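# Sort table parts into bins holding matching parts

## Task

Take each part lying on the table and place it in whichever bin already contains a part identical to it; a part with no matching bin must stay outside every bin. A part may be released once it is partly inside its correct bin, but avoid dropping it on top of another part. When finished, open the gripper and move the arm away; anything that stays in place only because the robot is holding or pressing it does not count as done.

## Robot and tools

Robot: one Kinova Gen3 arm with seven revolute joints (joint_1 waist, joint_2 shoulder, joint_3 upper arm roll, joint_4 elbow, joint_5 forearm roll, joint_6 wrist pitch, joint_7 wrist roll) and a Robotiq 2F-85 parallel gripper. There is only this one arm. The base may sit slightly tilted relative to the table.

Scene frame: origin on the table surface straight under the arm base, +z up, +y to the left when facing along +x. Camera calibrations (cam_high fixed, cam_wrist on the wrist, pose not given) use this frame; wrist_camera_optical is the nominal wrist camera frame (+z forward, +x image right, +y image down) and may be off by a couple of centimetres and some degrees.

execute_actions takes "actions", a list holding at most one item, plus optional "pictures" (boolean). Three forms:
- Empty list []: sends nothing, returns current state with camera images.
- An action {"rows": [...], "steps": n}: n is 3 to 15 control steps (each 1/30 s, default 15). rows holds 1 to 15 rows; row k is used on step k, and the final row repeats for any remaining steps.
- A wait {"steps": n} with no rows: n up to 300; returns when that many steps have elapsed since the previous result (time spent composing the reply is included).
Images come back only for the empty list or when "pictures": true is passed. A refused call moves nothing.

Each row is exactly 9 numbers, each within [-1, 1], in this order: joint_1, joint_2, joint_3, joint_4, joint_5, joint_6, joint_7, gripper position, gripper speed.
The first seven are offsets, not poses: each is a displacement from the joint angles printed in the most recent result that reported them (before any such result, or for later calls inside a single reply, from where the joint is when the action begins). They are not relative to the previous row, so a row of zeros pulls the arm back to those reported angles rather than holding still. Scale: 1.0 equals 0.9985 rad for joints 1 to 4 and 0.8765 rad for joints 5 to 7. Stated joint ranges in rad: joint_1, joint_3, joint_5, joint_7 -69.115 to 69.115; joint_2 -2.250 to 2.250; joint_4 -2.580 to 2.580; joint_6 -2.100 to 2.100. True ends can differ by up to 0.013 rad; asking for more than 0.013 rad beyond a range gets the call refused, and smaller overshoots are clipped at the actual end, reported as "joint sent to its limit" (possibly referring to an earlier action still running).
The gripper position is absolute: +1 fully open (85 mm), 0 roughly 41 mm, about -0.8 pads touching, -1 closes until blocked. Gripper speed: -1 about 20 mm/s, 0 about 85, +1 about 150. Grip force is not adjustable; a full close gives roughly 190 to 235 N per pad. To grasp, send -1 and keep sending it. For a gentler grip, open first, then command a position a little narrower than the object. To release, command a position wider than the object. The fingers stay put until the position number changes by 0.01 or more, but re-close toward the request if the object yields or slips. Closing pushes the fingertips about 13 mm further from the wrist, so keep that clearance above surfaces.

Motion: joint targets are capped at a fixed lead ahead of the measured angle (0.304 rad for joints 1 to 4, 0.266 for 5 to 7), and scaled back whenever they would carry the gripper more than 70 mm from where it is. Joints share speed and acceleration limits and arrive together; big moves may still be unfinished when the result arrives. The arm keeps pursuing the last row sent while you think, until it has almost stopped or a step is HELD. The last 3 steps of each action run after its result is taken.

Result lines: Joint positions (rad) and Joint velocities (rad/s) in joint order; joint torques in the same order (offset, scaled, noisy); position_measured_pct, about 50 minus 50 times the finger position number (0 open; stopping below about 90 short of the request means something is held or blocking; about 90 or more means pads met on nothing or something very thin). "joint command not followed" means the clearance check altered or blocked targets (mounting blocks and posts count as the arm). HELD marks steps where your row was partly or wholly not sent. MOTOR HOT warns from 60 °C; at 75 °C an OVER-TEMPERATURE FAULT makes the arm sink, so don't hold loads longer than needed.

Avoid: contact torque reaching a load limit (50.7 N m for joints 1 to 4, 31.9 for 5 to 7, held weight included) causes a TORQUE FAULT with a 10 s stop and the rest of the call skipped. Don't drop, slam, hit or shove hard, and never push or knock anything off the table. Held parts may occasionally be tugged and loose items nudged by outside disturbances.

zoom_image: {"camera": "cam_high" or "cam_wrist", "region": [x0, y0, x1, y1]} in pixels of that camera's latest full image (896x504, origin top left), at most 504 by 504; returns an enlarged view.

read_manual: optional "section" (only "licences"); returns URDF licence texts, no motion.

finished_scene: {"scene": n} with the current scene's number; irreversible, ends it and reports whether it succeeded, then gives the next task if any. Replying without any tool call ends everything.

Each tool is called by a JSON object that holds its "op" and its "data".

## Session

{"op": "execute_actions", "data": {"actions": []}}

Scene clock: 0.00 s of 12600.00 s.
position_measured_pct=0.0
Joint positions: [ 1.326 -0.085 -0.608  2.1    0.754  2.008  2.993]
Joint velocities: [ 0.001  0.    -0.    -0.    -0.002  0.     0.002]
Joint torques (N m, as the joint torque sensors report them, + toward a larger angle): no reading
Motor temperatures (°C, as the motors report them): [28 28 28 27 38 39 37]

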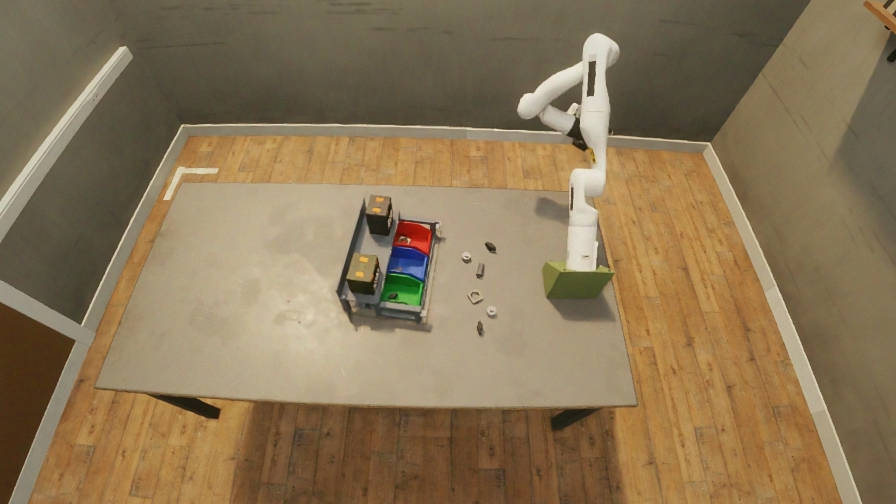

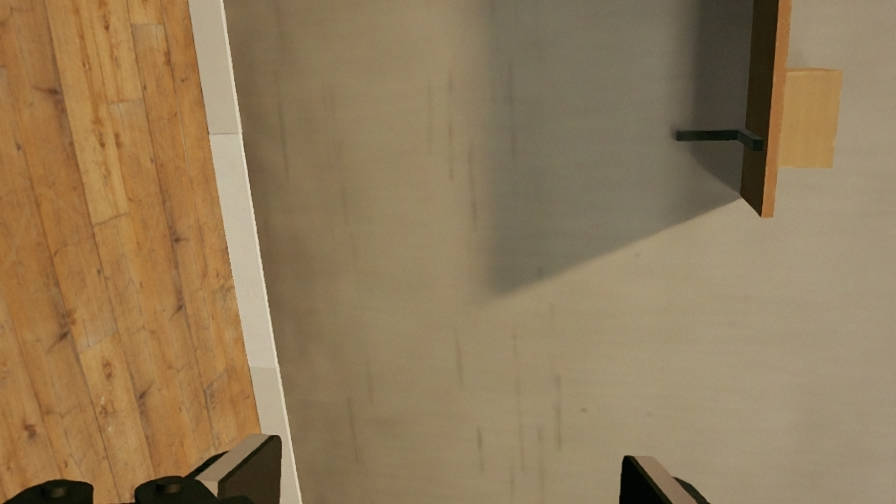

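{"op": "execute_actions", "data": {"actions": [{"rows":[[-1,0,0.6,-0.781,-0.86,-0.947,-0.3,1,0]]}]}}

{"op": "execute_actions", "data": {"actions": [{"steps":45}]}}

{"op": "execute_actions", "data": {"actions": [{"rows":[[-1,0.4,0.6,0,0,0,0,1,0]]}]}}

{"op": "execute_actions", "data": {"actions": [{"steps":30}]}}

{"op": "execute_actions", "data": {"actions": [{"rows":[[-0.37,0.89,0.2,0,0,0,0,1,0]]}]}}

{"op": "execute_actions", "data": {"actions": [{"steps":45}], "pictures": true}}

{"op": "zoom_image", "data": {"camera": "cam_high", "region": [375, 215, 515, 345]}}

Scene clock: 0.60 s of 12600.00 s.
position_measured_pct=0.0
Joint positions: [ 1.06  -0.085 -0.353  1.844  0.531  1.781  2.827]
Joint velocities: [-0.832  0.002  0.837 -0.835 -0.734 -0.735 -0.319]
Joint torques (N m, as the joint torque sensors report them, + toward a larger angle): [ -1.97 -15.11  -3.63  -3.53  -0.38   2.35  -0.15]
Motor temperatures (°C, as the motors report them): [28 28 28 27 38 39 37]
Steps of this call (steps 1 to 6: nothing new was sent; steps 7 to 18: the first 12 steps of this action). Readings (joint positions | what the end effector reports):
7: [1.325 -0.085 -0.607 2.099 0.753 2.007 2.992] | position_measured_pct=0.0
8: [1.317 -0.085 -0.602 2.093 0.749 2.002 2.988] | position_measured_pct=0.0
10: [1.286 -0.085 -0.575 2.066 0.726 1.978 2.965] | position_measured_pct=0.0
14: [1.173 -0.085 -0.467 1.958 0.631 1.882 2.883] | position_measured_pct=0.0
18: the state above

Scene clock: 2.10 s of 12600.00 s.
position_measured_pct=0.0
Joint positions: [ 0.328 -0.085 -0.009  1.32   0.     1.178  2.73 ]
Joint velocities: [-0.002  0.001  0.    -0.    -0.    -0.     0.002]
Joint torques (N m, as the joint torque sensors report them, + toward a larger angle): [ -5.49 -12.45  -7.69  -7.81  -1.77  -0.69  -0.22]
Motor temperatures (°C, as the motors report them): [28 28 28 27 38 39 37]
Kept back: nothing.
Steps of this call (steps 1 to 3: the last 3 steps of your previous action; steps 4 to 45: the robot went on to your last target). Readings (joint positions | what the end effector reports):
1: [1.033 -0.085 -0.325 1.817 0.506 1.757 2.817] | position_measured_pct=0.0
2: [1.005 -0.085 -0.297 1.789 0.482 1.733 2.808] | position_measured_pct=0.0
4: [0.952 -0.085 -0.245 1.736 0.435 1.686 2.793] | position_measured_pct=0.0
8: [0.855 -0.084 -0.169 1.637 0.348 1.598 2.773] | position_measured_pct=0.0
45: the state above

Scene clock: 2.50 s of 12600.00 s.
position_measured_pct=0.0
Joint positions: [0.053 0.156 0.252 1.319 0.001 1.177 2.73 ]
Joint velocities: [-1.159  0.726  1.12   0.006  0.002  0.    -0.002]
Joint torques (N m, as the joint torque sensors report them, + toward a larger angle): [-10.26 -11.5   -8.28  -7.56  -1.82  -0.05  -0.18]
Motor temperatures (°C, as the motors report them): [28 28 28 27 38 39 37]
Steps of this call (steps 1 to 12: the first 12 steps of this action). Readings (joint positions | what the end effector reports):
1: [0.326 -0.084 -0.008 1.320 0.000 1.178 2.730] | position_measured_pct=0.0
2: [0.319 -0.078 -0.002 1.319 0.001 1.178 2.730] | position_measured_pct=0.0
4: [0.287 -0.049 0.024 1.317 0.000 1.178 2.730] | position_measured_pct=0.0
8: [0.182 0.055 0.126 1.318 0.000 1.177 2.730] | position_measured_pct=0.0
12: the state above

Scene clock: 3.50 s of 12600.00 s.
position_measured_pct=0.0
Joint positions: [-0.669  0.314  0.59   1.32   0.     1.178  2.73 ]
Joint velocities: [-0.015 -0.    -0.001  0.001 -0.001 -0.    -0.001]
Joint torques (N m, as the joint torque sensors report them, + toward a larger angle): [-11.69  -2.92  -6.93  -8.45  -1.64  -0.62   0.02]
Motor temperatures (°C, as the motors report them): [28 28 28 27 38 39 37]
Kept back: nothing.
Steps of this call (steps 1 to 3: the last 3 steps of your previous action; steps 4 to 30: the robot went on to your last target). Readings (joint positions | what the end effector reports):
1: [0.012 0.180 0.292 1.319 0.001 1.177 2.730] | position_measured_pct=0.0
2: [-0.033 0.203 0.335 1.319 0.001 1.177 2.730] | position_measured_pct=0.0
4: [-0.122 0.241 0.419 1.320 0.001 1.177 2.730] | position_measured_pct=0.0
8: [-0.277 0.280 0.524 1.321 0.001 1.178 2.730] | position_measured_pct=0.0
30: the state above

Scene clock: 3.90 s of 12600.00 s.
position_measured_pct=0.0
Joint positions: [-0.895  0.58   0.717  1.318  0.     1.177  2.73 ]
Joint velocities: [-0.513  0.939  0.272 -0.001 -0.    -0.001  0.   ]
Joint torques (N m, as the joint torque sensors report them, + toward a larger angle): [-12.88  -3.96  -4.86  -8.53  -0.84  -0.94  -0.22]
Motor temperatures (°C, as the motors report them): [28 28 28 27 38 39 37]
Steps of this call (steps 1 to 12: the first 12 steps of this action). Readings (joint positions | what the end effector reports):
1: [-0.671 0.316 0.591 1.320 0.000 1.178 2.730] | position_measured_pct=0.0
2: [-0.678 0.322 0.596 1.319 0.001 1.178 2.730] | position_measured_pct=0.0
4: [-0.708 0.351 0.615 1.318 0.002 1.178 2.730] | position_measured_pct=0.0
8: [-0.813 0.460 0.673 1.319 0.000 1.177 2.730] | position_measured_pct=0.0
12: the state above

Scene clock: 5.40 s of 12600.00 s.
position_measured_pct=0.0
Joint positions: [-1.038  1.203  0.79   1.32   0.     1.178  2.73 ]
Joint velocities: [-0.    -0.    -0.     0.    -0.002  0.     0.   ]
Joint torques (N m, as the joint torque sensors report them, + toward a larger angle): [-15.15 -12.99  -0.23  -8.44   0.02  -0.1   -0.14]
Motor temperatures (°C, as the motors report them): [28 28 28 27 38 39 37]
Kept back: nothing.
Steps of this call (steps 1 to 3: the last 3 steps of your previous action; steps 4 to 45: the robot went on to your last target). Readings (joint positions | what the end effector reports):
1: [-0.911 0.611 0.726 1.318 0.000 1.177 2.730] | position_measured_pct=0.0
2: [-0.926 0.644 0.734 1.318 0.000 1.177 2.730] | position_measured_pct=0.0
4: [-0.951 0.709 0.747 1.318 0.000 1.177 2.730] | position_measured_pct=0.0
8: [-0.986 0.841 0.765 1.318 -0.000 1.177 2.730] | position_measured_pct=0.0
45: the state above
The arm was judged still, so your last target was given up. Only a new action makes it travel on or press farther. Fingers that are still opening or closing keep moving.

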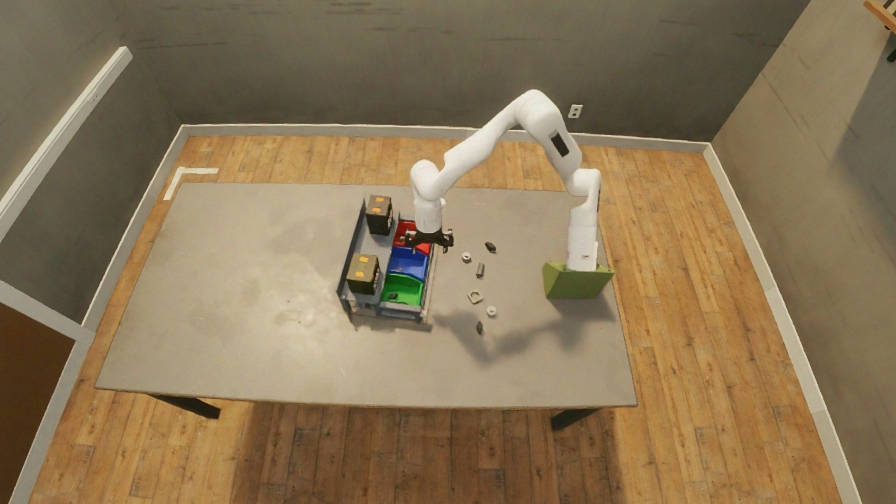

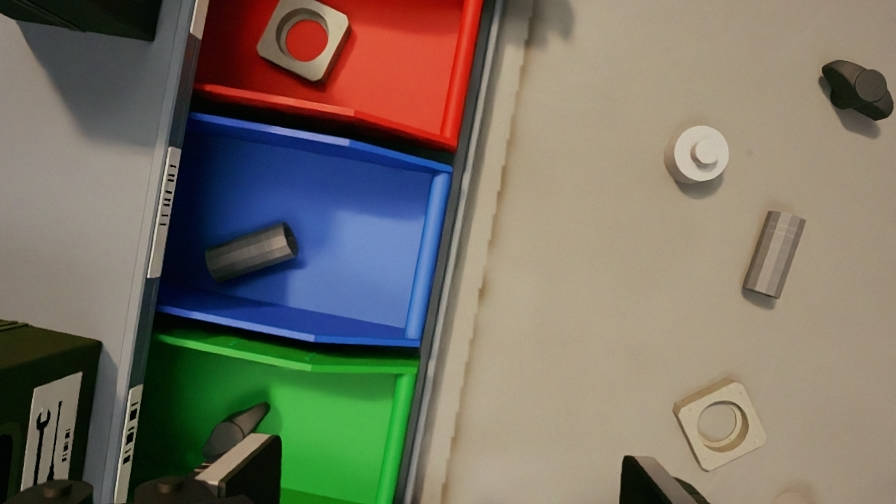

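Region (375, 215, 515, 345) of cam_high's 896x504 image, scaled by 3.600, with more detail than that image has; it fills the top 468 rows of this view, and the rest is white.

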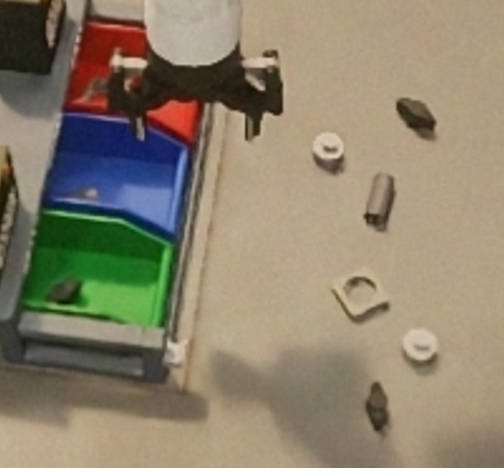

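{"op": "execute_actions", "data": {"actions": [{"rows":[[-0.01,0.023,-0.029,0.788,0,-0.7,-0.41,0.1,0]]}]}}

{"op": "execute_actions", "data": {"actions": [{"steps":25}]}}

{"op": "execute_actions", "data": {"actions": [{"rows":[[0,0,0,0,0,-0.124,0,0.1,0]]}], "pictures": true}}

Scene clock: 5.93 s of 12600.00 s.
position_measured_pct=28.2
Joint positions: [-1.046  1.219  0.769  1.619  0.     0.915  2.492]
Joint velocities: [-0.011  0.035 -0.039  1.1    0.002 -0.966 -0.582]
Joint torques (N m, as the joint torque sensors report them, + toward a larger angle): [-14.26 -12.26   0.5   -7.38   0.34   0.27  -0.14]
Motor temperatures (°C, as the motors report them): [28 28 28 27 38 39 37]
Steps of this call (steps 1 to 4: nothing new was sent; steps 5 to 16: the first 12 steps of this action). Readings (joint positions | what the end effector reports):
5: [-1.038 1.203 0.790 1.321 0.000 1.177 2.729] | position_measured_pct=0.0
6: [-1.039 1.203 0.790 1.326 0.000 1.172 2.725] | position_measured_pct=0.4
8: [-1.040 1.205 0.788 1.353 0.000 1.149 2.702] | position_measured_pct=4.8
12: [-1.044 1.213 0.777 1.472 0.000 1.044 2.597] | position_measured_pct=15.9
16: the state above

Scene clock: 6.77 s of 12600.00 s.
position_measured_pct=45.2
Joint positions: [-1.048  1.226  0.761  2.107  0.     0.564  2.371]
Joint velocities: [-0.002 -0.    -0.001  0.001  0.001 -0.    -0.   ]
Joint torques (N m, as the joint torque sensors report them, + toward a larger angle): [-10.71 -10.06  -0.53  -2.9    0.25   0.34  -0.24]
Motor temperatures (°C, as the motors report them): [28 28 28 27 38 39 37]
Kept back: nothing.
Steps of this call (steps 1 to 3: the last 3 steps of your previous action; steps 4 to 25: the robot went on to your last target). Readings (joint positions | what the end effector reports):
1: [-1.046 1.220 0.768 1.656 0.000 0.882 2.474] | position_measured_pct=31.0
2: [-1.047 1.221 0.767 1.692 0.000 0.850 2.458] | position_measured_pct=34.1
4: [-1.047 1.223 0.765 1.766 0.000 0.786 2.434] | position_measured_pct=40.1
8: [-1.047 1.224 0.763 1.904 0.000 0.685 2.404] | position_measured_pct=44.8
25: the state above

Scene clock: 7.17 s of 12600.00 s.
position_measured_pct=45.2
Joint positions: [-1.048  1.226  0.761  2.106  0.     0.455  2.371]
Joint velocities: [ 0.001 -0.001 -0.     0.003 -0.003  0.    -0.   ]
Joint torques (N m, as the joint torque sensors report them, + toward a larger angle): [-10.6  -10.5    0.07  -3.49   0.15   0.23  -0.07]
Motor temperatures (°C, as the motors report them): [28 28 28 27 38 39 37]
Steps of this call (steps 1 to 12: the first 12 steps of this action). Readings (joint positions | what the end effector reports):
1: [-1.048 1.226 0.761 2.107 0.000 0.563 2.371] | position_measured_pct=45.2
2: [-1.048 1.226 0.761 2.107 0.000 0.553 2.371] | position_measured_pct=45.2
4: [-1.048 1.226 0.761 2.108 0.000 0.505 2.371] | position_measured_pct=45.2
8: [-1.048 1.226 0.761 2.106 0.000 0.455 2.371] | position_measured_pct=45.2
12: the state above

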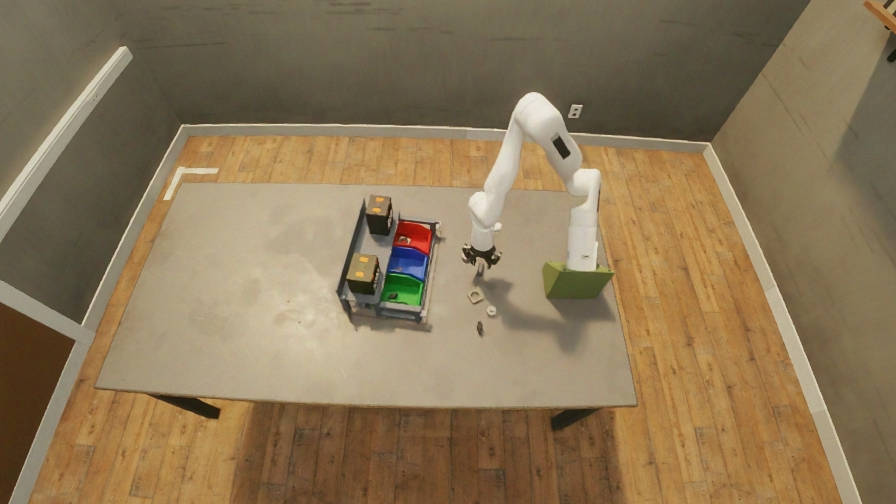

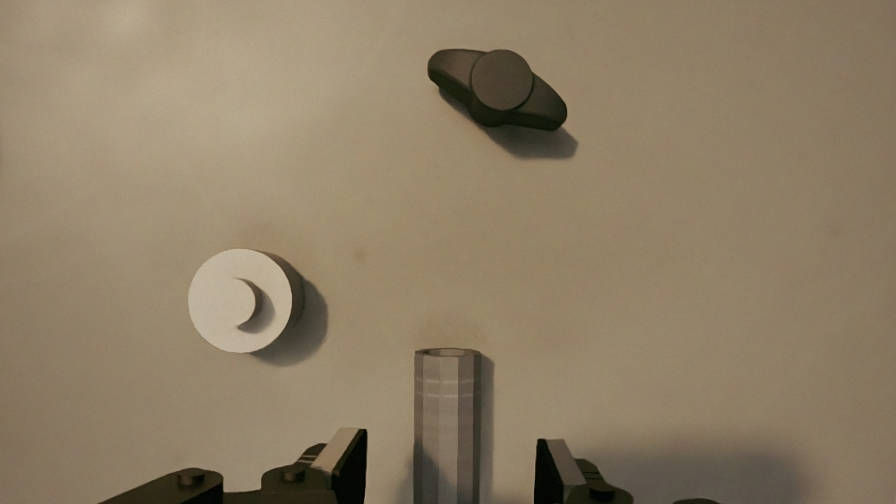

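{"op": "execute_actions", "data": {"actions": [{"rows":[[0.07,0.072,-0.022,0,0,-0.095,0,0.1,0]]}]}}

{"op": "execute_actions", "data": {"actions": [{"rows":[[0,0,0,0,0,0,0,-1,0]]}]}}

{"op": "execute_actions", "data": {"actions": [{"rows":[[-0.07,-0.072,0.022,-0.1,0,0.2,0,-1,0]]}]}}

{"op": "execute_actions", "data": {"actions": [{"rows":[[0,0,0,-0.7,0,0.65,0.2,-1,0]]}]}}

{"op": "execute_actions", "data": {"actions": [{"steps":20}]}}

{"op": "execute_actions", "data": {"actions": [{"rows":[[0.188,0.039,0.054,-0.188,0,0,0,-1,0]]}]}}

{"op": "execute_actions", "data": {"actions": [{"steps":10}]}}

{"op": "execute_actions", "data": {"actions": [{"rows":[[0.1,0.093,-0.02,0,0,0,0,-1,0]]}], "pictures": true}}

Scene clock: 7.80 s of 12600.00 s.
position_measured_pct=45.2
Joint positions: [-0.98   1.296  0.739  2.106  0.     0.372  2.371]
Joint velocities: [ 0.014  0.013  0.001  0.001 -0.001  0.001 -0.001]
Joint torques (N m, as the joint torque sensors report them, + toward a larger angle): [-11.17 -10.97   0.19  -2.59   0.07   0.45  -0.08]
Motor temperatures (°C, as the motors report them): [28 28 28 27 38 39 37]
Steps of this call (steps 1 to 3: the last 3 steps of your previous action; steps 4 to 7: the robot went on to your last target; steps 8 to 19: the first 12 steps of this action). Readings (joint positions | what the end effector reports):
8: [-1.047 1.228 0.761 2.106 0.000 0.454 2.371] | position_measured_pct=45.2
9: [-1.040 1.235 0.759 2.106 0.000 0.449 2.371] | position_measured_pct=45.2
11: [-1.011 1.264 0.751 2.106 0.000 0.418 2.371] | position_measured_pct=45.2
15: [-0.982 1.294 0.739 2.107 0.000 0.373 2.371] | position_measured_pct=45.2
19: the state above

Scene clock: 8.30 s of 12600.00 s.
position_measured_pct=71.4
Joint positions: [-0.98   1.297  0.74   2.106  0.     0.373  2.371]
Joint velocities: [-0.008 -0.008  0.002  0.002  0.002  0.005 -0.   ]
Joint torques (N m, as the joint torque sensors report them, + toward a larger angle): [-10.43  -9.87  -0.42  -3.21   0.05   0.05  -0.3 ]
Motor temperatures (°C, as the motors report them): [28 28 28 27 38 39 37]
Steps of this call (steps 1 to 3: the last 3 steps of your previous action; steps 4 to 15: the first 12 steps of this action, its rows measured from where the robot was after step 3). Readings (joint positions | what the end effector reports):
3: [-0.979 1.297 0.739 2.106 0.000 0.372 2.371] | position_measured_pct=45.2
4: [-0.979 1.297 0.739 2.106 0.000 0.372 2.371] | position_measured_pct=45.2
5: [-0.979 1.297 0.739 2.106 0.000 0.372 2.371] | position_measured_pct=45.6
7: [-0.979 1.297 0.739 2.106 0.000 0.372 2.371] | position_measured_pct=49.6
11: [-0.979 1.297 0.739 2.106 0.000 0.372 2.371] | position_measured_pct=61.1
15: the state above

Scene clock: 8.80 s of 12600.00 s.
position_measured_pct=73.0
Joint positions: [-1.048  1.226  0.762  2.007  0.     0.548  2.371]
Joint velocities: [-0.017 -0.017 -0.001 -0.003  0.     0.004  0.   ]
Joint torques (N m, as the joint torque sensors report them, + toward a larger angle): [-11.87 -10.86   0.01  -4.42   0.03   0.37  -0.15]
Motor temperatures (°C, as the motors report them): [28 28 28 27 38 39 37]
Steps of this call (steps 1 to 3: the last 3 steps of your previous action; steps 4 to 15: the first 12 steps of this action, its rows measured from where the robot was after step 3). Readings (joint positions | what the end effector reports):
3: [-0.980 1.296 0.740 2.107 0.000 0.373 2.371] | position_measured_pct=73.0
4: [-0.981 1.295 0.740 2.106 0.000 0.374 2.371] | position_measured_pct=73.0
5: [-0.985 1.291 0.741 2.101 0.000 0.383 2.371] | position_measured_pct=73.0
7: [-1.006 1.269 0.746 2.074 0.000 0.430 2.371] | position_measured_pct=73.0
11: [-1.045 1.229 0.761 2.011 0.000 0.539 2.371] | position_measured_pct=73.0
15: the state above

Scene clock: 9.30 s of 12600.00 s.
position_measured_pct=73.0
Joint positions: [-1.048  1.226  0.762  1.706  0.     0.812  2.498]
Joint velocities: [-0.001 -0.    -0.    -1.11   0.001  0.972  0.247]
Joint torques (N m, as the joint torque sensors report them, + toward a larger angle): [-13.26 -12.95  -0.25  -6.59   0.07   0.17  -0.22]
Motor temperatures (°C, as the motors report them): [28 28 28 27 38 39 37]
Steps of this call (steps 1 to 3: the last 3 steps of your previous action; steps 4 to 15: the first 12 steps of this action, its rows measured from where the robot was after step 3). Readings (joint positions | what the end effector reports):
3: [-1.049 1.225 0.762 2.007 0.000 0.548 2.371] | position_measured_pct=73.0
4: [-1.049 1.225 0.762 2.006 0.000 0.549 2.371] | position_measured_pct=73.0
5: [-1.049 1.225 0.762 2.001 0.000 0.554 2.374] | position_measured_pct=73.0
7: [-1.049 1.225 0.762 1.974 0.000 0.577 2.389] | position_measured_pct=73.0
11: [-1.048 1.226 0.762 1.854 0.000 0.683 2.451] | position_measured_pct=73.0
15: the state above

Scene clock: 9.97 s of 12600.00 s.
position_measured_pct=73.0
Joint positions: [-1.049  1.225  0.762  1.308  0.     1.118  2.546]
Joint velocities: [ 0.003  0.004  0.    -0.    -0.002  0.     0.   ]
Joint torques (N m, as the joint torque sensors report them, + toward a larger angle): [-15.02 -13.95  -0.25  -9.46   0.05  -0.15  -0.26]
Motor temperatures (°C, as the motors report them): [28 28 28 27 38 39 37]
Kept back: nothing.
Steps of this call (steps 1 to 3: the last 3 steps of your previous action; steps 4 to 20: the robot went on to your last target). Readings (joint positions | what the end effector reports):
1: [-1.048 1.226 0.762 1.669 0.000 0.845 2.505] | position_measured_pct=73.0
2: [-1.048 1.226 0.762 1.631 0.000 0.877 2.512] | position_measured_pct=73.0
4: [-1.048 1.226 0.762 1.558 0.000 0.939 2.522] | position_measured_pct=73.0
8: [-1.049 1.226 0.762 1.417 0.000 1.040 2.536] | position_measured_pct=73.0
20: the state above

Scene clock: 10.37 s of 12600.00 s.
position_measured_pct=73.0
Joint positions: [-0.868  1.261  0.818  1.124  0.002  1.117  2.546]
Joint velocities: [ 0.061  0.001  0.033 -0.081  0.    -0.    -0.   ]
Joint torques (N m, as the joint torque sensors report them, + toward a larger angle): [-23.43 -13.99  -2.85  -8.88  -0.26   0.2   -0.06]
Motor temperatures (°C, as the motors report them): [28 28 28 27 38 39 37]
Steps of this call (steps 1 to 12: the first 12 steps of this action). Readings (joint positions | what the end effector reports):
1: [-1.048 1.225 0.762 1.307 0.000 1.118 2.546] | position_measured_pct=73.0
2: [-1.042 1.227 0.762 1.301 -0.000 1.118 2.546] | position_measured_pct=73.0
4: [-1.012 1.234 0.768 1.273 -0.001 1.119 2.546] | position_measured_pct=73.0
8: [-0.916 1.254 0.799 1.176 0.000 1.118 2.546] | position_measured_pct=73.0
12: the state above

Scene clock: 10.70 s of 12600.00 s.
position_measured_pct=73.0
Joint positions: [-0.862  1.264  0.816  1.12   0.     1.118  2.546]
Joint velocities: [ 0.004  0.002 -0.001 -0.001  0.002 -0.     0.001]
Joint torques (N m, as the joint torque sensors report them, + toward a larger angle): [-18.3  -15.22  -0.05  -9.1    0.18  -0.02  -0.1 ]
Motor temperatures (°C, as the motors report them): [28 28 28 27 38 39 37]
Kept back: nothing.
Steps of this call (steps 1 to 3: the last 3 steps of your previous action; steps 4 to 10: the robot went on to your last target). Readings (joint positions | what the end effector reports):
1: [-0.867 1.261 0.818 1.123 0.001 1.117 2.546] | position_measured_pct=73.0
2: [-0.866 1.262 0.817 1.122 0.001 1.118 2.546] | position_measured_pct=73.0
4: [-0.864 1.263 0.816 1.121 0.000 1.118 2.546] | position_measured_pct=73.0
8: [-0.862 1.263 0.816 1.120 0.000 1.118 2.546] | position_measured_pct=73.0
10: the state above

Scene clock: 11.10 s of 12600.00 s.
position_measured_pct=73.0
Joint positions: [-0.764  1.355  0.796  1.121  0.     1.118  2.546]
Joint velocities: [ 0.014  0.014 -0.    -0.017 -0.    -0.003 -0.002]
Joint torques (N m, as the joint torque sensors report them, + toward a larger angle): [-17.78 -15.69   0.26  -8.5    0.16   0.35  -0.27]
Motor temperatures (°C, as the motors report them): [28 28 28 27 38 39 37]
Steps of this call (steps 1 to 12: the first 12 steps of this action). Readings (joint positions | what the end effector reports):
1: [-0.861 1.265 0.815 1.120 0.000 1.118 2.546] | position_measured_pct=73.0
2: [-0.855 1.270 0.814 1.118 0.000 1.118 2.546] | position_measured_pct=73.0
4: [-0.826 1.297 0.809 1.116 0.000 1.117 2.546] | position_measured_pct=73.0
8: [-0.768 1.351 0.797 1.122 0.000 1.118 2.546] | position_measured_pct=73.0
12: the state above

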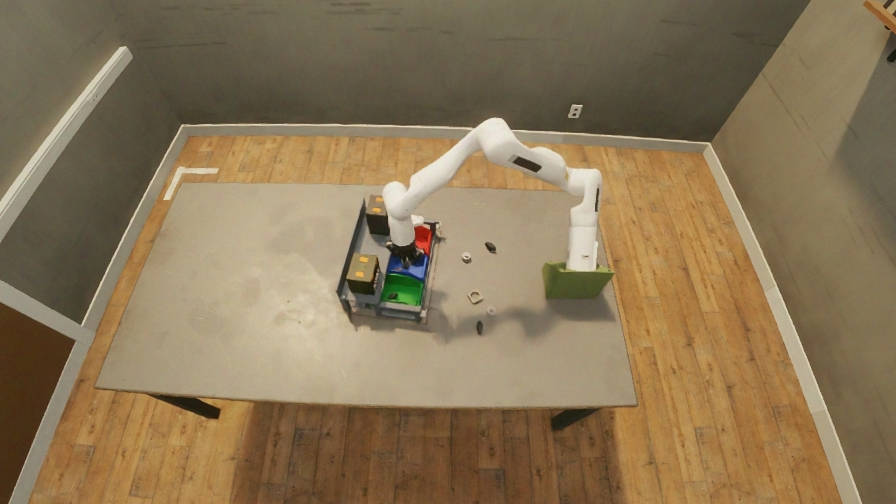

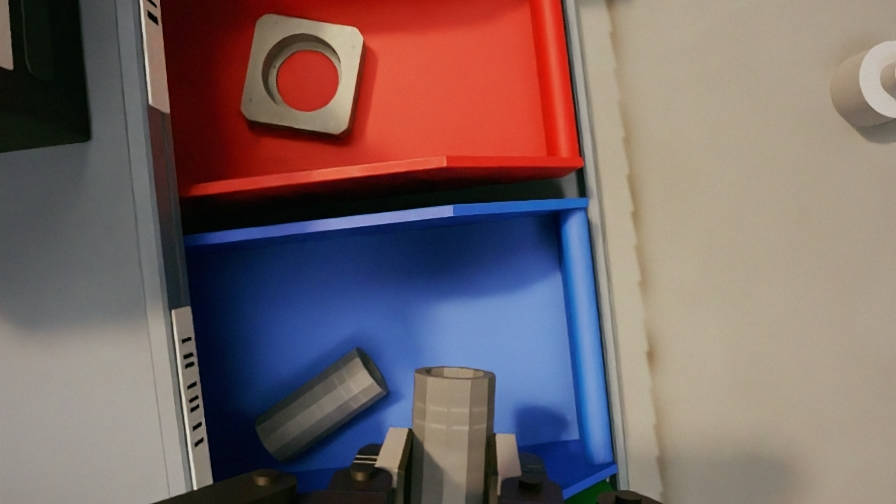

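{"op": "execute_actions", "data": {"actions": [{"rows":[[0.02,-0.022,0.022,0,0,0,0.1,-1,0],[0.02,-0.022,0.022,0,0,0,0.1,-1,0],[0.02,-0.022,0.022,0,0,0,0.1,-1,0],[0.02,-0.022,0.022,0,0,0,0.1,-1,0],[0.074,0.028,0.012,0,0,0,0.1,-1,0]]}], "pictures": true}}

Scene clock: 11.60 s of 12600.00 s.
position_measured_pct=73.0
Joint positions: [-0.692  1.381  0.807  1.123 -0.     1.118  2.634]
Joint velocities: [ 0.001 -0.001  0.001 -0.022  0.004 -0.002  0.001]
Joint torques (N m, as the joint torque sensors report them, + toward a larger angle): [-19.46 -17.66   0.53  -9.19   0.53   0.29  -0.2 ]
Motor temperatures (°C, as the motors report them): [28 28 28 27 38 39 37]
Steps of this call (steps 1 to 3: the last 3 steps of your previous action; steps 4 to 15: the first 12 steps of this action). Readings (joint positions | what the end effector reports):
4: [-0.762 1.355 0.796 1.120 0.000 1.118 2.547] | position_measured_pct=73.0
5: [-0.760 1.352 0.797 1.120 -0.001 1.118 2.557] | position_measured_pct=73.0
7: [-0.750 1.340 0.808 1.121 -0.001 1.118 2.602] | position_measured_pct=73.0
11: [-0.709 1.357 0.815 1.118 0.002 1.117 2.633] | position_measured_pct=73.0
15: the state above

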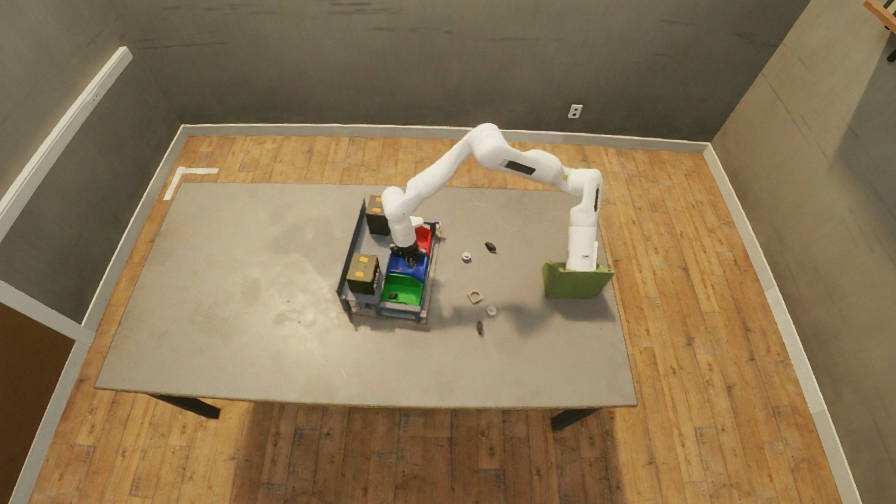

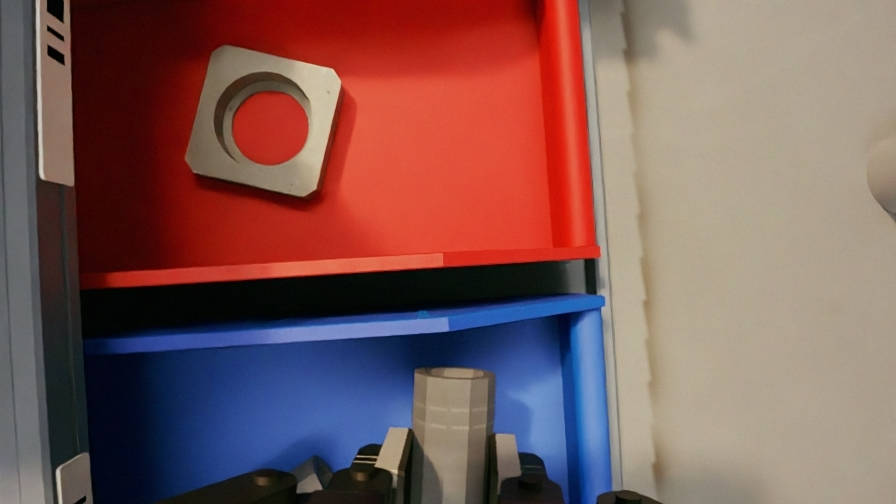

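{"op": "execute_actions", "data": {"actions": [{"rows":[[0.016,0.015,-0.002,0,0,-0.02,0,-1,0],[0.016,0.015,-0.002,0,0,-0.02,0,-1,0],[0.016,0.015,-0.002,0,0,-0.02,0,-1,0],[0.016,0.015,-0.002,0,0,-0.02,0,-1,0],[0.016,0.015,-0.002,0,0,-0.02,0,-1,0],[0.016,0.015,-0.002,0,0,-0.02,0,-0.15,0]]}]}}

{"op": "execute_actions", "data": {"actions": [{"rows":[[-0.2,-0.19,0.04,0,0,0,0,-0.15,0]]}]}}

{"op": "execute_actions", "data": {"actions": [{"steps":8}]}}

{"op": "execute_actions", "data": {"actions": [{"rows":[[-0.2,0,-0.236,0.732,0,-0.56,0.25,0.5,0]]}]}}

{"op": "execute_actions", "data": {"actions": [{"steps":25}]}}

{"op": "execute_actions", "data": {"actions": [{"rows":[[0,0.168,0,0,0,0,0,0.5,0]]}]}}

{"op": "execute_actions", "data": {"actions": [{"steps":8}], "pictures": true}}

Scene clock: 12.30 s of 12600.00 s.
position_measured_pct=60.3
Joint positions: [-0.676  1.396  0.805  1.123 -0.     1.101  2.634]
Joint velocities: [ 0.002  0.002 -0.    -0.001 -0.    -0.     0.002]
Joint torques (N m, as the joint torque sensors report them, + toward a larger angle): [-18.23 -15.47   0.21  -7.81   0.09   0.39  -0.18]
Motor temperatures (°C, as the motors report them): [28 28 28 27 38 39 37]
Steps of this call (steps 1 to 3: the last 3 steps of your previous action; steps 4 to 9: the robot went on to your last target; steps 10 to 21: the first 12 steps of this action). Readings (joint positions | what the end effector reports):
10: [-0.689 1.384 0.807 1.121 0.000 1.117 2.634] | position_measured_pct=73.0
11: [-0.684 1.389 0.807 1.120 0.000 1.111 2.634] | position_measured_pct=73.0
13: [-0.677 1.395 0.805 1.124 -0.000 1.102 2.634] | position_measured_pct=73.0
17: [-0.676 1.396 0.805 1.123 -0.000 1.101 2.634] | position_measured_pct=70.6
21: the state above

Scene clock: 12.80 s of 12600.00 s.
position_measured_pct=57.5
Joint positions: [-0.86   1.221  0.842  1.121 -0.     1.1    2.634]
Joint velocities: [-0.31  -0.294  0.07  -0.037 -0.    -0.003 -0.001]
Joint torques (N m, as the joint torque sensors report them, + toward a larger angle): [-11.28  -9.4   -0.38  -6.33   0.21   0.01  -0.27]
Motor temperatures (°C, as the motors report them): [28 28 28 27 38 39 37]
Steps of this call (steps 1 to 3: the last 3 steps of your previous action; steps 4 to 15: the first 12 steps of this action, its rows measured from where the robot was after step 3). Readings (joint positions | what the end effector reports):
3: [-0.676 1.396 0.805 1.123 -0.000 1.101 2.634] | position_measured_pct=57.9
4: [-0.677 1.395 0.805 1.124 -0.000 1.101 2.634] | position_measured_pct=57.9
5: [-0.683 1.389 0.806 1.125 -0.000 1.101 2.634] | position_measured_pct=57.9
7: [-0.711 1.362 0.811 1.127 -0.000 1.101 2.634] | position_measured_pct=57.5
11: [-0.792 1.286 0.827 1.124 -0.000 1.100 2.634] | position_measured_pct=57.5
15: the state above

Scene clock: 13.07 s of 12600.00 s.
position_measured_pct=57.5
Joint positions: [-0.875  1.207  0.845  1.123 -0.     1.101  2.634]
Joint velocities: [-0.007 -0.009  0.     0.002  0.    -0.    -0.001]
Joint torques (N m, as the joint torque sensors report them, + toward a larger angle): [-17.57 -13.72  -0.23  -9.06   0.04  -0.35  -0.25]
Motor temperatures (°C, as the motors report them): [28 28 28 27 38 39 37]
Kept back: nothing.
Steps of this call (steps 1 to 3: the last 3 steps of your previous action; steps 4 to 8: the robot went on to your last target). Readings (joint positions | what the end effector reports):
1: [-0.868 1.214 0.844 1.120 -0.000 1.100 2.634] | position_measured_pct=57.5
2: [-0.871 1.211 0.845 1.120 -0.000 1.100 2.634] | position_measured_pct=57.5
4: [-0.873 1.209 0.845 1.121 -0.000 1.101 2.634] | position_measured_pct=57.5
8: the state above

Scene clock: 13.47 s of 12600.00 s.
position_measured_pct=29.8
Joint positions: [-1.001  1.206  0.697  1.379 -0.     0.876  2.771]
Joint velocities: [-0.3    0.003 -0.37   0.998 -0.004 -0.88   0.337]
Joint torques (N m, as the joint torque sensors report them, + toward a larger angle): [-13.97 -13.41   0.2   -8.16   0.41  -0.08  -0.09]
Motor temperatures (°C, as the motors report them): [28 28 28 27 38 39 37]
Steps of this call (steps 1 to 12: the first 12 steps of this action). Readings (joint positions | what the end effector reports):
1: [-0.876 1.207 0.844 1.124 0.000 1.100 2.634] | position_measured_pct=57.5
2: [-0.880 1.206 0.842 1.130 0.001 1.095 2.638] | position_measured_pct=57.1
4: [-0.899 1.205 0.823 1.157 0.002 1.072 2.657] | position_measured_pct=52.8
8: [-0.955 1.205 0.754 1.257 0.000 0.984 2.719] | position_measured_pct=41.7
12: the state above

Scene clock: 14.30 s of 12600.00 s.
position_measured_pct=25.0
Joint positions: [-1.074  1.207  0.609  1.854 -0.     0.61   2.853]
Joint velocities: [-0.002 -0.002 -0.     0.001  0.002  0.    -0.001]
Joint torques (N m, as the joint torque sensors report them, + toward a larger angle): [-12.13 -12.84  -1.56  -6.27   0.19  -0.27  -0.02]
Motor temperatures (°C, as the motors report them): [28 28 28 27 38 39 37]
Kept back: nothing.
Steps of this call (steps 1 to 3: the last 3 steps of your previous action; steps 4 to 25: the robot went on to your last target). Readings (joint positions | what the end effector reports):
1: [-1.011 1.206 0.685 1.413 -0.000 0.846 2.781] | position_measured_pct=27.4
2: [-1.019 1.206 0.675 1.448 -0.000 0.815 2.791] | position_measured_pct=26.2
4: [-1.033 1.207 0.657 1.517 -0.000 0.763 2.807] | position_measured_pct=25.4
8: [-1.051 1.207 0.636 1.648 -0.000 0.696 2.827] | position_measured_pct=25.0
25: the state above

Scene clock: 14.70 s of 12600.00 s.
position_measured_pct=25.0
Joint positions: [-1.074  1.369  0.608  1.855 -0.     0.61   2.853]
Joint velocities: [-0.004  0.029  0.016 -0.013  0.005 -0.005 -0.002]
Joint torques (N m, as the joint torque sensors report them, + toward a larger angle): [-12.01 -14.03  -0.61  -5.42   0.04   0.2   -0.2 ]
Motor temperatures (°C, as the motors report them): [28 28 28 27 38 39 37]
Steps of this call (steps 1 to 12: the first 12 steps of this action). Readings (joint positions | what the end effector reports):
1: [-1.074 1.209 0.609 1.854 -0.000 0.610 2.853] | position_measured_pct=25.0
2: [-1.075 1.216 0.610 1.853 0.000 0.610 2.853] | position_measured_pct=25.0
4: [-1.075 1.246 0.610 1.853 0.000 0.610 2.853] | position_measured_pct=25.0
8: [-1.074 1.341 0.608 1.854 -0.000 0.610 2.853] | position_measured_pct=25.0
12: the state above

Scene clock: 14.97 s of 12600.00 s.
position_measured_pct=25.0
Joint positions: [-1.074  1.374  0.609  1.854 -0.     0.61   2.853]
Joint velocities: [-0.002  0.004 -0.    -0.    -0.    -0.    -0.001]
Joint torques (N m, as the joint torque sensors report them, + toward a larger angle): [-11.41 -14.14  -0.54  -4.78  -0.01   0.25   0.04]
Motor temperatures (°C, as the motors report them): [28 28 28 27 38 39 37]
Kept back: nothing.
Steps of this call (steps 1 to 3: the last 3 steps of your previous action; steps 4 to 8: the robot went on to your last target). Readings (joint positions | what the end effector reports):
1: [-1.074 1.370 0.609 1.854 -0.000 0.610 2.853] | position_measured_pct=25.0
2: [-1.074 1.371 0.609 1.854 -0.000 0.610 2.853] | position_measured_pct=25.0
4: [-1.074 1.373 0.609 1.854 -0.000 0.610 2.853] | position_measured_pct=25.0
8: the state above

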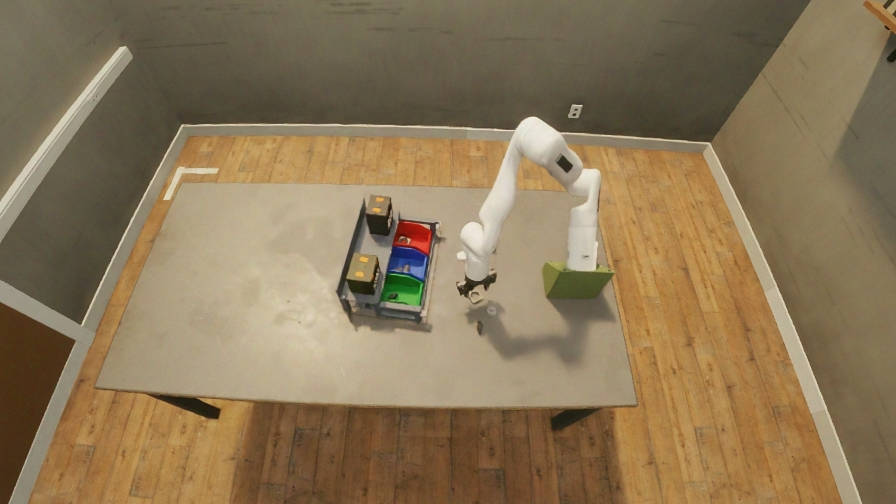

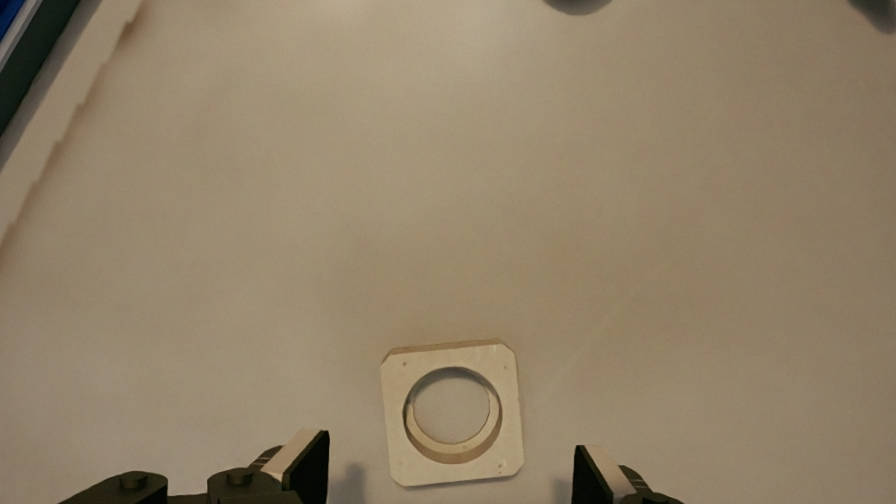

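{"op": "execute_actions", "data": {"actions": [{"rows":[[0.048,0.069,-0.008,0,0,-0.08,0.08,0.4,0]]}]}}

{"op": "execute_actions", "data": {"actions": [{"rows":[[0,0,0,0,0,0,0,-1,0]]}]}}

{"op": "execute_actions", "data": {"actions": [{"rows":[[0,-0.272,0,-0.2,0,0.3,0,-1,0]]}]}}

{"op": "execute_actions", "data": {"actions": [{"steps":12}]}}

{"op": "execute_actions", "data": {"actions": [{"rows":[[0.276,0,0.35,-0.434,0,0.34,-0.1,-1,0]]}]}}

{"op": "execute_actions", "data": {"actions": [{"steps":20}], "pictures": true}}

Scene clock: 15.60 s of 12600.00 s.
position_measured_pct=29.8
Joint positions: [-1.027  1.442  0.601  1.854 -0.     0.54   2.923]
Joint velocities: [ 0.009  0.013  0.001 -0.     0.002  0.    -0.001]
Joint torques (N m, as the joint torque sensors report them, + toward a larger angle): [-11.64 -14.34  -0.3   -4.17  -0.02   0.25  -0.33]
Motor temperatures (°C, as the motors report them): [28 28 28 27 38 39 37]
Steps of this call (steps 1 to 7: the robot went on to your last target; steps 8 to 19: the first 12 steps of this action). Readings (joint positions | what the end effector reports):
8: [-1.073 1.376 0.609 1.854 -0.000 0.609 2.854] | position_measured_pct=25.0
9: [-1.069 1.383 0.608 1.853 -0.000 0.604 2.859] | position_measured_pct=25.8
11: [-1.048 1.412 0.606 1.853 -0.000 0.577 2.885] | position_measured_pct=28.6
15: [-1.029 1.440 0.601 1.855 -0.000 0.541 2.922] | position_measured_pct=29.8
19: the state above

Scene clock: 16.10 s of 12600.00 s.
position_measured_pct=52.4
Joint positions: [-1.028  1.441  0.601  1.854  0.     0.541  2.923]
Joint velocities: [-0.001 -0.001 -0.     0.003 -0.001 -0.004  0.   ]
Joint torques (N m, as the joint torque sensors report them, + toward a larger angle): [-10.85 -12.99  -0.54  -4.26   0.11  -0.43  -0.14]
Motor temperatures (°C, as the motors report them): [28 28 28 27 38 39 37]
Steps of this call (steps 1 to 3: the last 3 steps of your previous action; steps 4 to 15: the first 12 steps of this action, its rows measured from where the robot was after step 3). Readings (joint positions | what the end effector reports):
3: [-1.027 1.443 0.601 1.854 -0.000 0.540 2.923] | position_measured_pct=29.8
4: [-1.027 1.443 0.601 1.854 -0.000 0.540 2.923] | position_measured_pct=29.8
5: [-1.027 1.443 0.601 1.854 -0.000 0.540 2.923] | position_measured_pct=30.6
7: [-1.027 1.443 0.601 1.854 -0.000 0.540 2.923] | position_measured_pct=34.5
11: [-1.027 1.442 0.601 1.854 -0.000 0.540 2.923] | position_measured_pct=46.0
15: the state above

Scene clock: 16.60 s of 12600.00 s.
position_measured_pct=52.4
Joint positions: [-1.028  1.211  0.601  1.685  0.     0.762  2.923]
Joint velocities: [-0.018 -0.561  0.017 -0.464  0.004  0.59   0.   ]
Joint torques (N m, as the joint torque sensors report them, + toward a larger angle): [-11.73 -11.01  -1.31  -5.4    0.08   0.28  -0.04]
Motor temperatures (°C, as the motors report them): [28 28 28 27 38 39 37]
Steps of this call (steps 1 to 3: the last 3 steps of your previous action; steps 4 to 15: the first 12 steps of this action, its rows measured from where the robot was after step 3). Readings (joint positions | what the end effector reports):
3: [-1.028 1.441 0.601 1.854 0.000 0.541 2.923] | position_measured_pct=52.4
4: [-1.028 1.439 0.601 1.853 0.000 0.542 2.923] | position_measured_pct=52.4
5: [-1.027 1.433 0.601 1.850 -0.000 0.546 2.923] | position_measured_pct=52.4
7: [-1.026 1.405 0.600 1.832 -0.000 0.572 2.923] | position_measured_pct=52.4
11: [-1.027 1.306 0.601 1.758 -0.000 0.667 2.923] | position_measured_pct=52.4
15: the state above

Scene clock: 17.00 s of 12600.00 s.
position_measured_pct=52.4
Joint positions: [-1.028  1.17   0.601  1.654  0.     0.804  2.923]
Joint velocities: [ 0.001 -0.007 -0.001  0.    -0.     0.     0.   ]
Joint torques (N m, as the joint torque sensors report them, + toward a larger angle): [-13.11 -13.28  -1.76  -7.74  -0.18  -0.11  -0.28]
Motor temperatures (°C, as the motors report them): [28 28 28 27 38 39 37]
Kept back: nothing.
Steps of this call (steps 1 to 3: the last 3 steps of your previous action; steps 4 to 12: the robot went on to your last target). Readings (joint positions | what the end effector reports):
1: [-1.028 1.195 0.602 1.671 0.000 0.780 2.923] | position_measured_pct=52.4
2: [-1.029 1.184 0.602 1.661 0.000 0.792 2.923] | position_measured_pct=52.4
4: [-1.029 1.175 0.602 1.654 0.000 0.802 2.923] | position_measured_pct=52.4
8: [-1.028 1.171 0.601 1.654 0.000 0.804 2.923] | position_measured_pct=52.4
12: the state above

Scene clock: 17.40 s of 12600.00 s.
position_measured_pct=52.4
Joint positions: [-0.872  1.171  0.791  1.436 -0.     0.969  2.874]
Joint velocities: [ 0.414 -0.002  0.553 -0.753  0.001  0.461 -0.135]
Joint torques (N m, as the joint torque sensors report them, + toward a larger angle): [-16.05 -13.42  -0.8   -7.85   0.02  -0.27  -0.08]
Motor temperatures (°C, as the motors report them): [28 28 28 27 38 39 37]
Steps of this call (steps 1 to 12: the first 12 steps of this action). Readings (joint positions | what the end effector reports):
1: [-1.027 1.170 0.602 1.653 -0.000 0.805 2.923] | position_measured_pct=52.4
2: [-1.021 1.170 0.605 1.648 -0.001 0.809 2.921] | position_measured_pct=52.4
4: [-0.995 1.171 0.629 1.620 -0.002 0.833 2.914] | position_measured_pct=52.4
8: [-0.928 1.172 0.715 1.533 -0.000 0.905 2.892] | position_measured_pct=52.4
12: the state above

Scene clock: 18.07 s of 12600.00 s.
position_measured_pct=52.4
Joint positions: [-0.754  1.169  0.951  1.221  0.     1.103  2.835]
Joint velocities: [ 0.002 -0.     0.    -0.     0.001  0.    -0.001]
Joint torques (N m, as the joint torque sensors report them, + toward a larger angle): [-17.45 -12.32   0.52  -8.89   0.14  -0.23  -0.36]
Motor temperatures (°C, as the motors report them): [28 28 28 27 38 39 37]
Kept back: nothing.
Steps of this call (steps 1 to 3: the last 3 steps of your previous action; steps 4 to 20: the robot went on to your last target). Readings (joint positions | what the end effector reports):
1: [-0.858 1.171 0.810 1.410 -0.000 0.984 2.869] | position_measured_pct=52.4
2: [-0.844 1.171 0.828 1.385 -0.000 0.999 2.865] | position_measured_pct=52.4
4: [-0.816 1.171 0.865 1.335 -0.000 1.030 2.856] | position_measured_pct=52.4
8: [-0.767 1.169 0.934 1.246 0.001 1.086 2.840] | position_measured_pct=52.4
20: the state above

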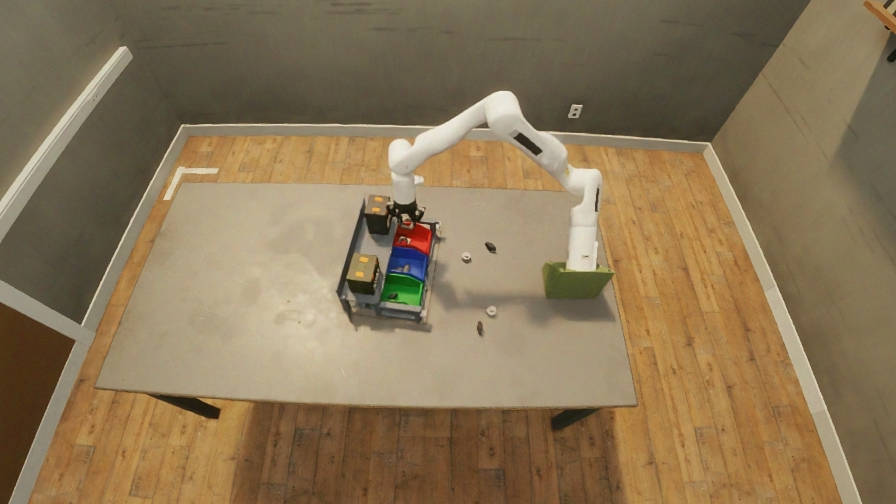

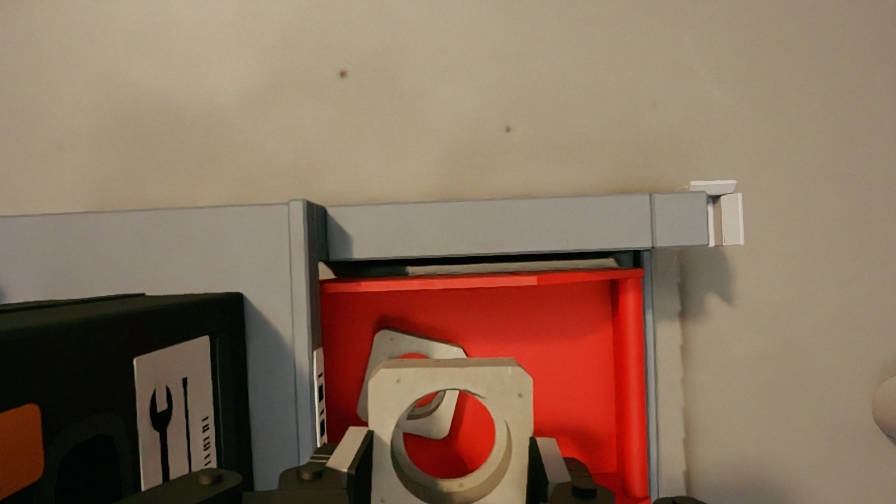

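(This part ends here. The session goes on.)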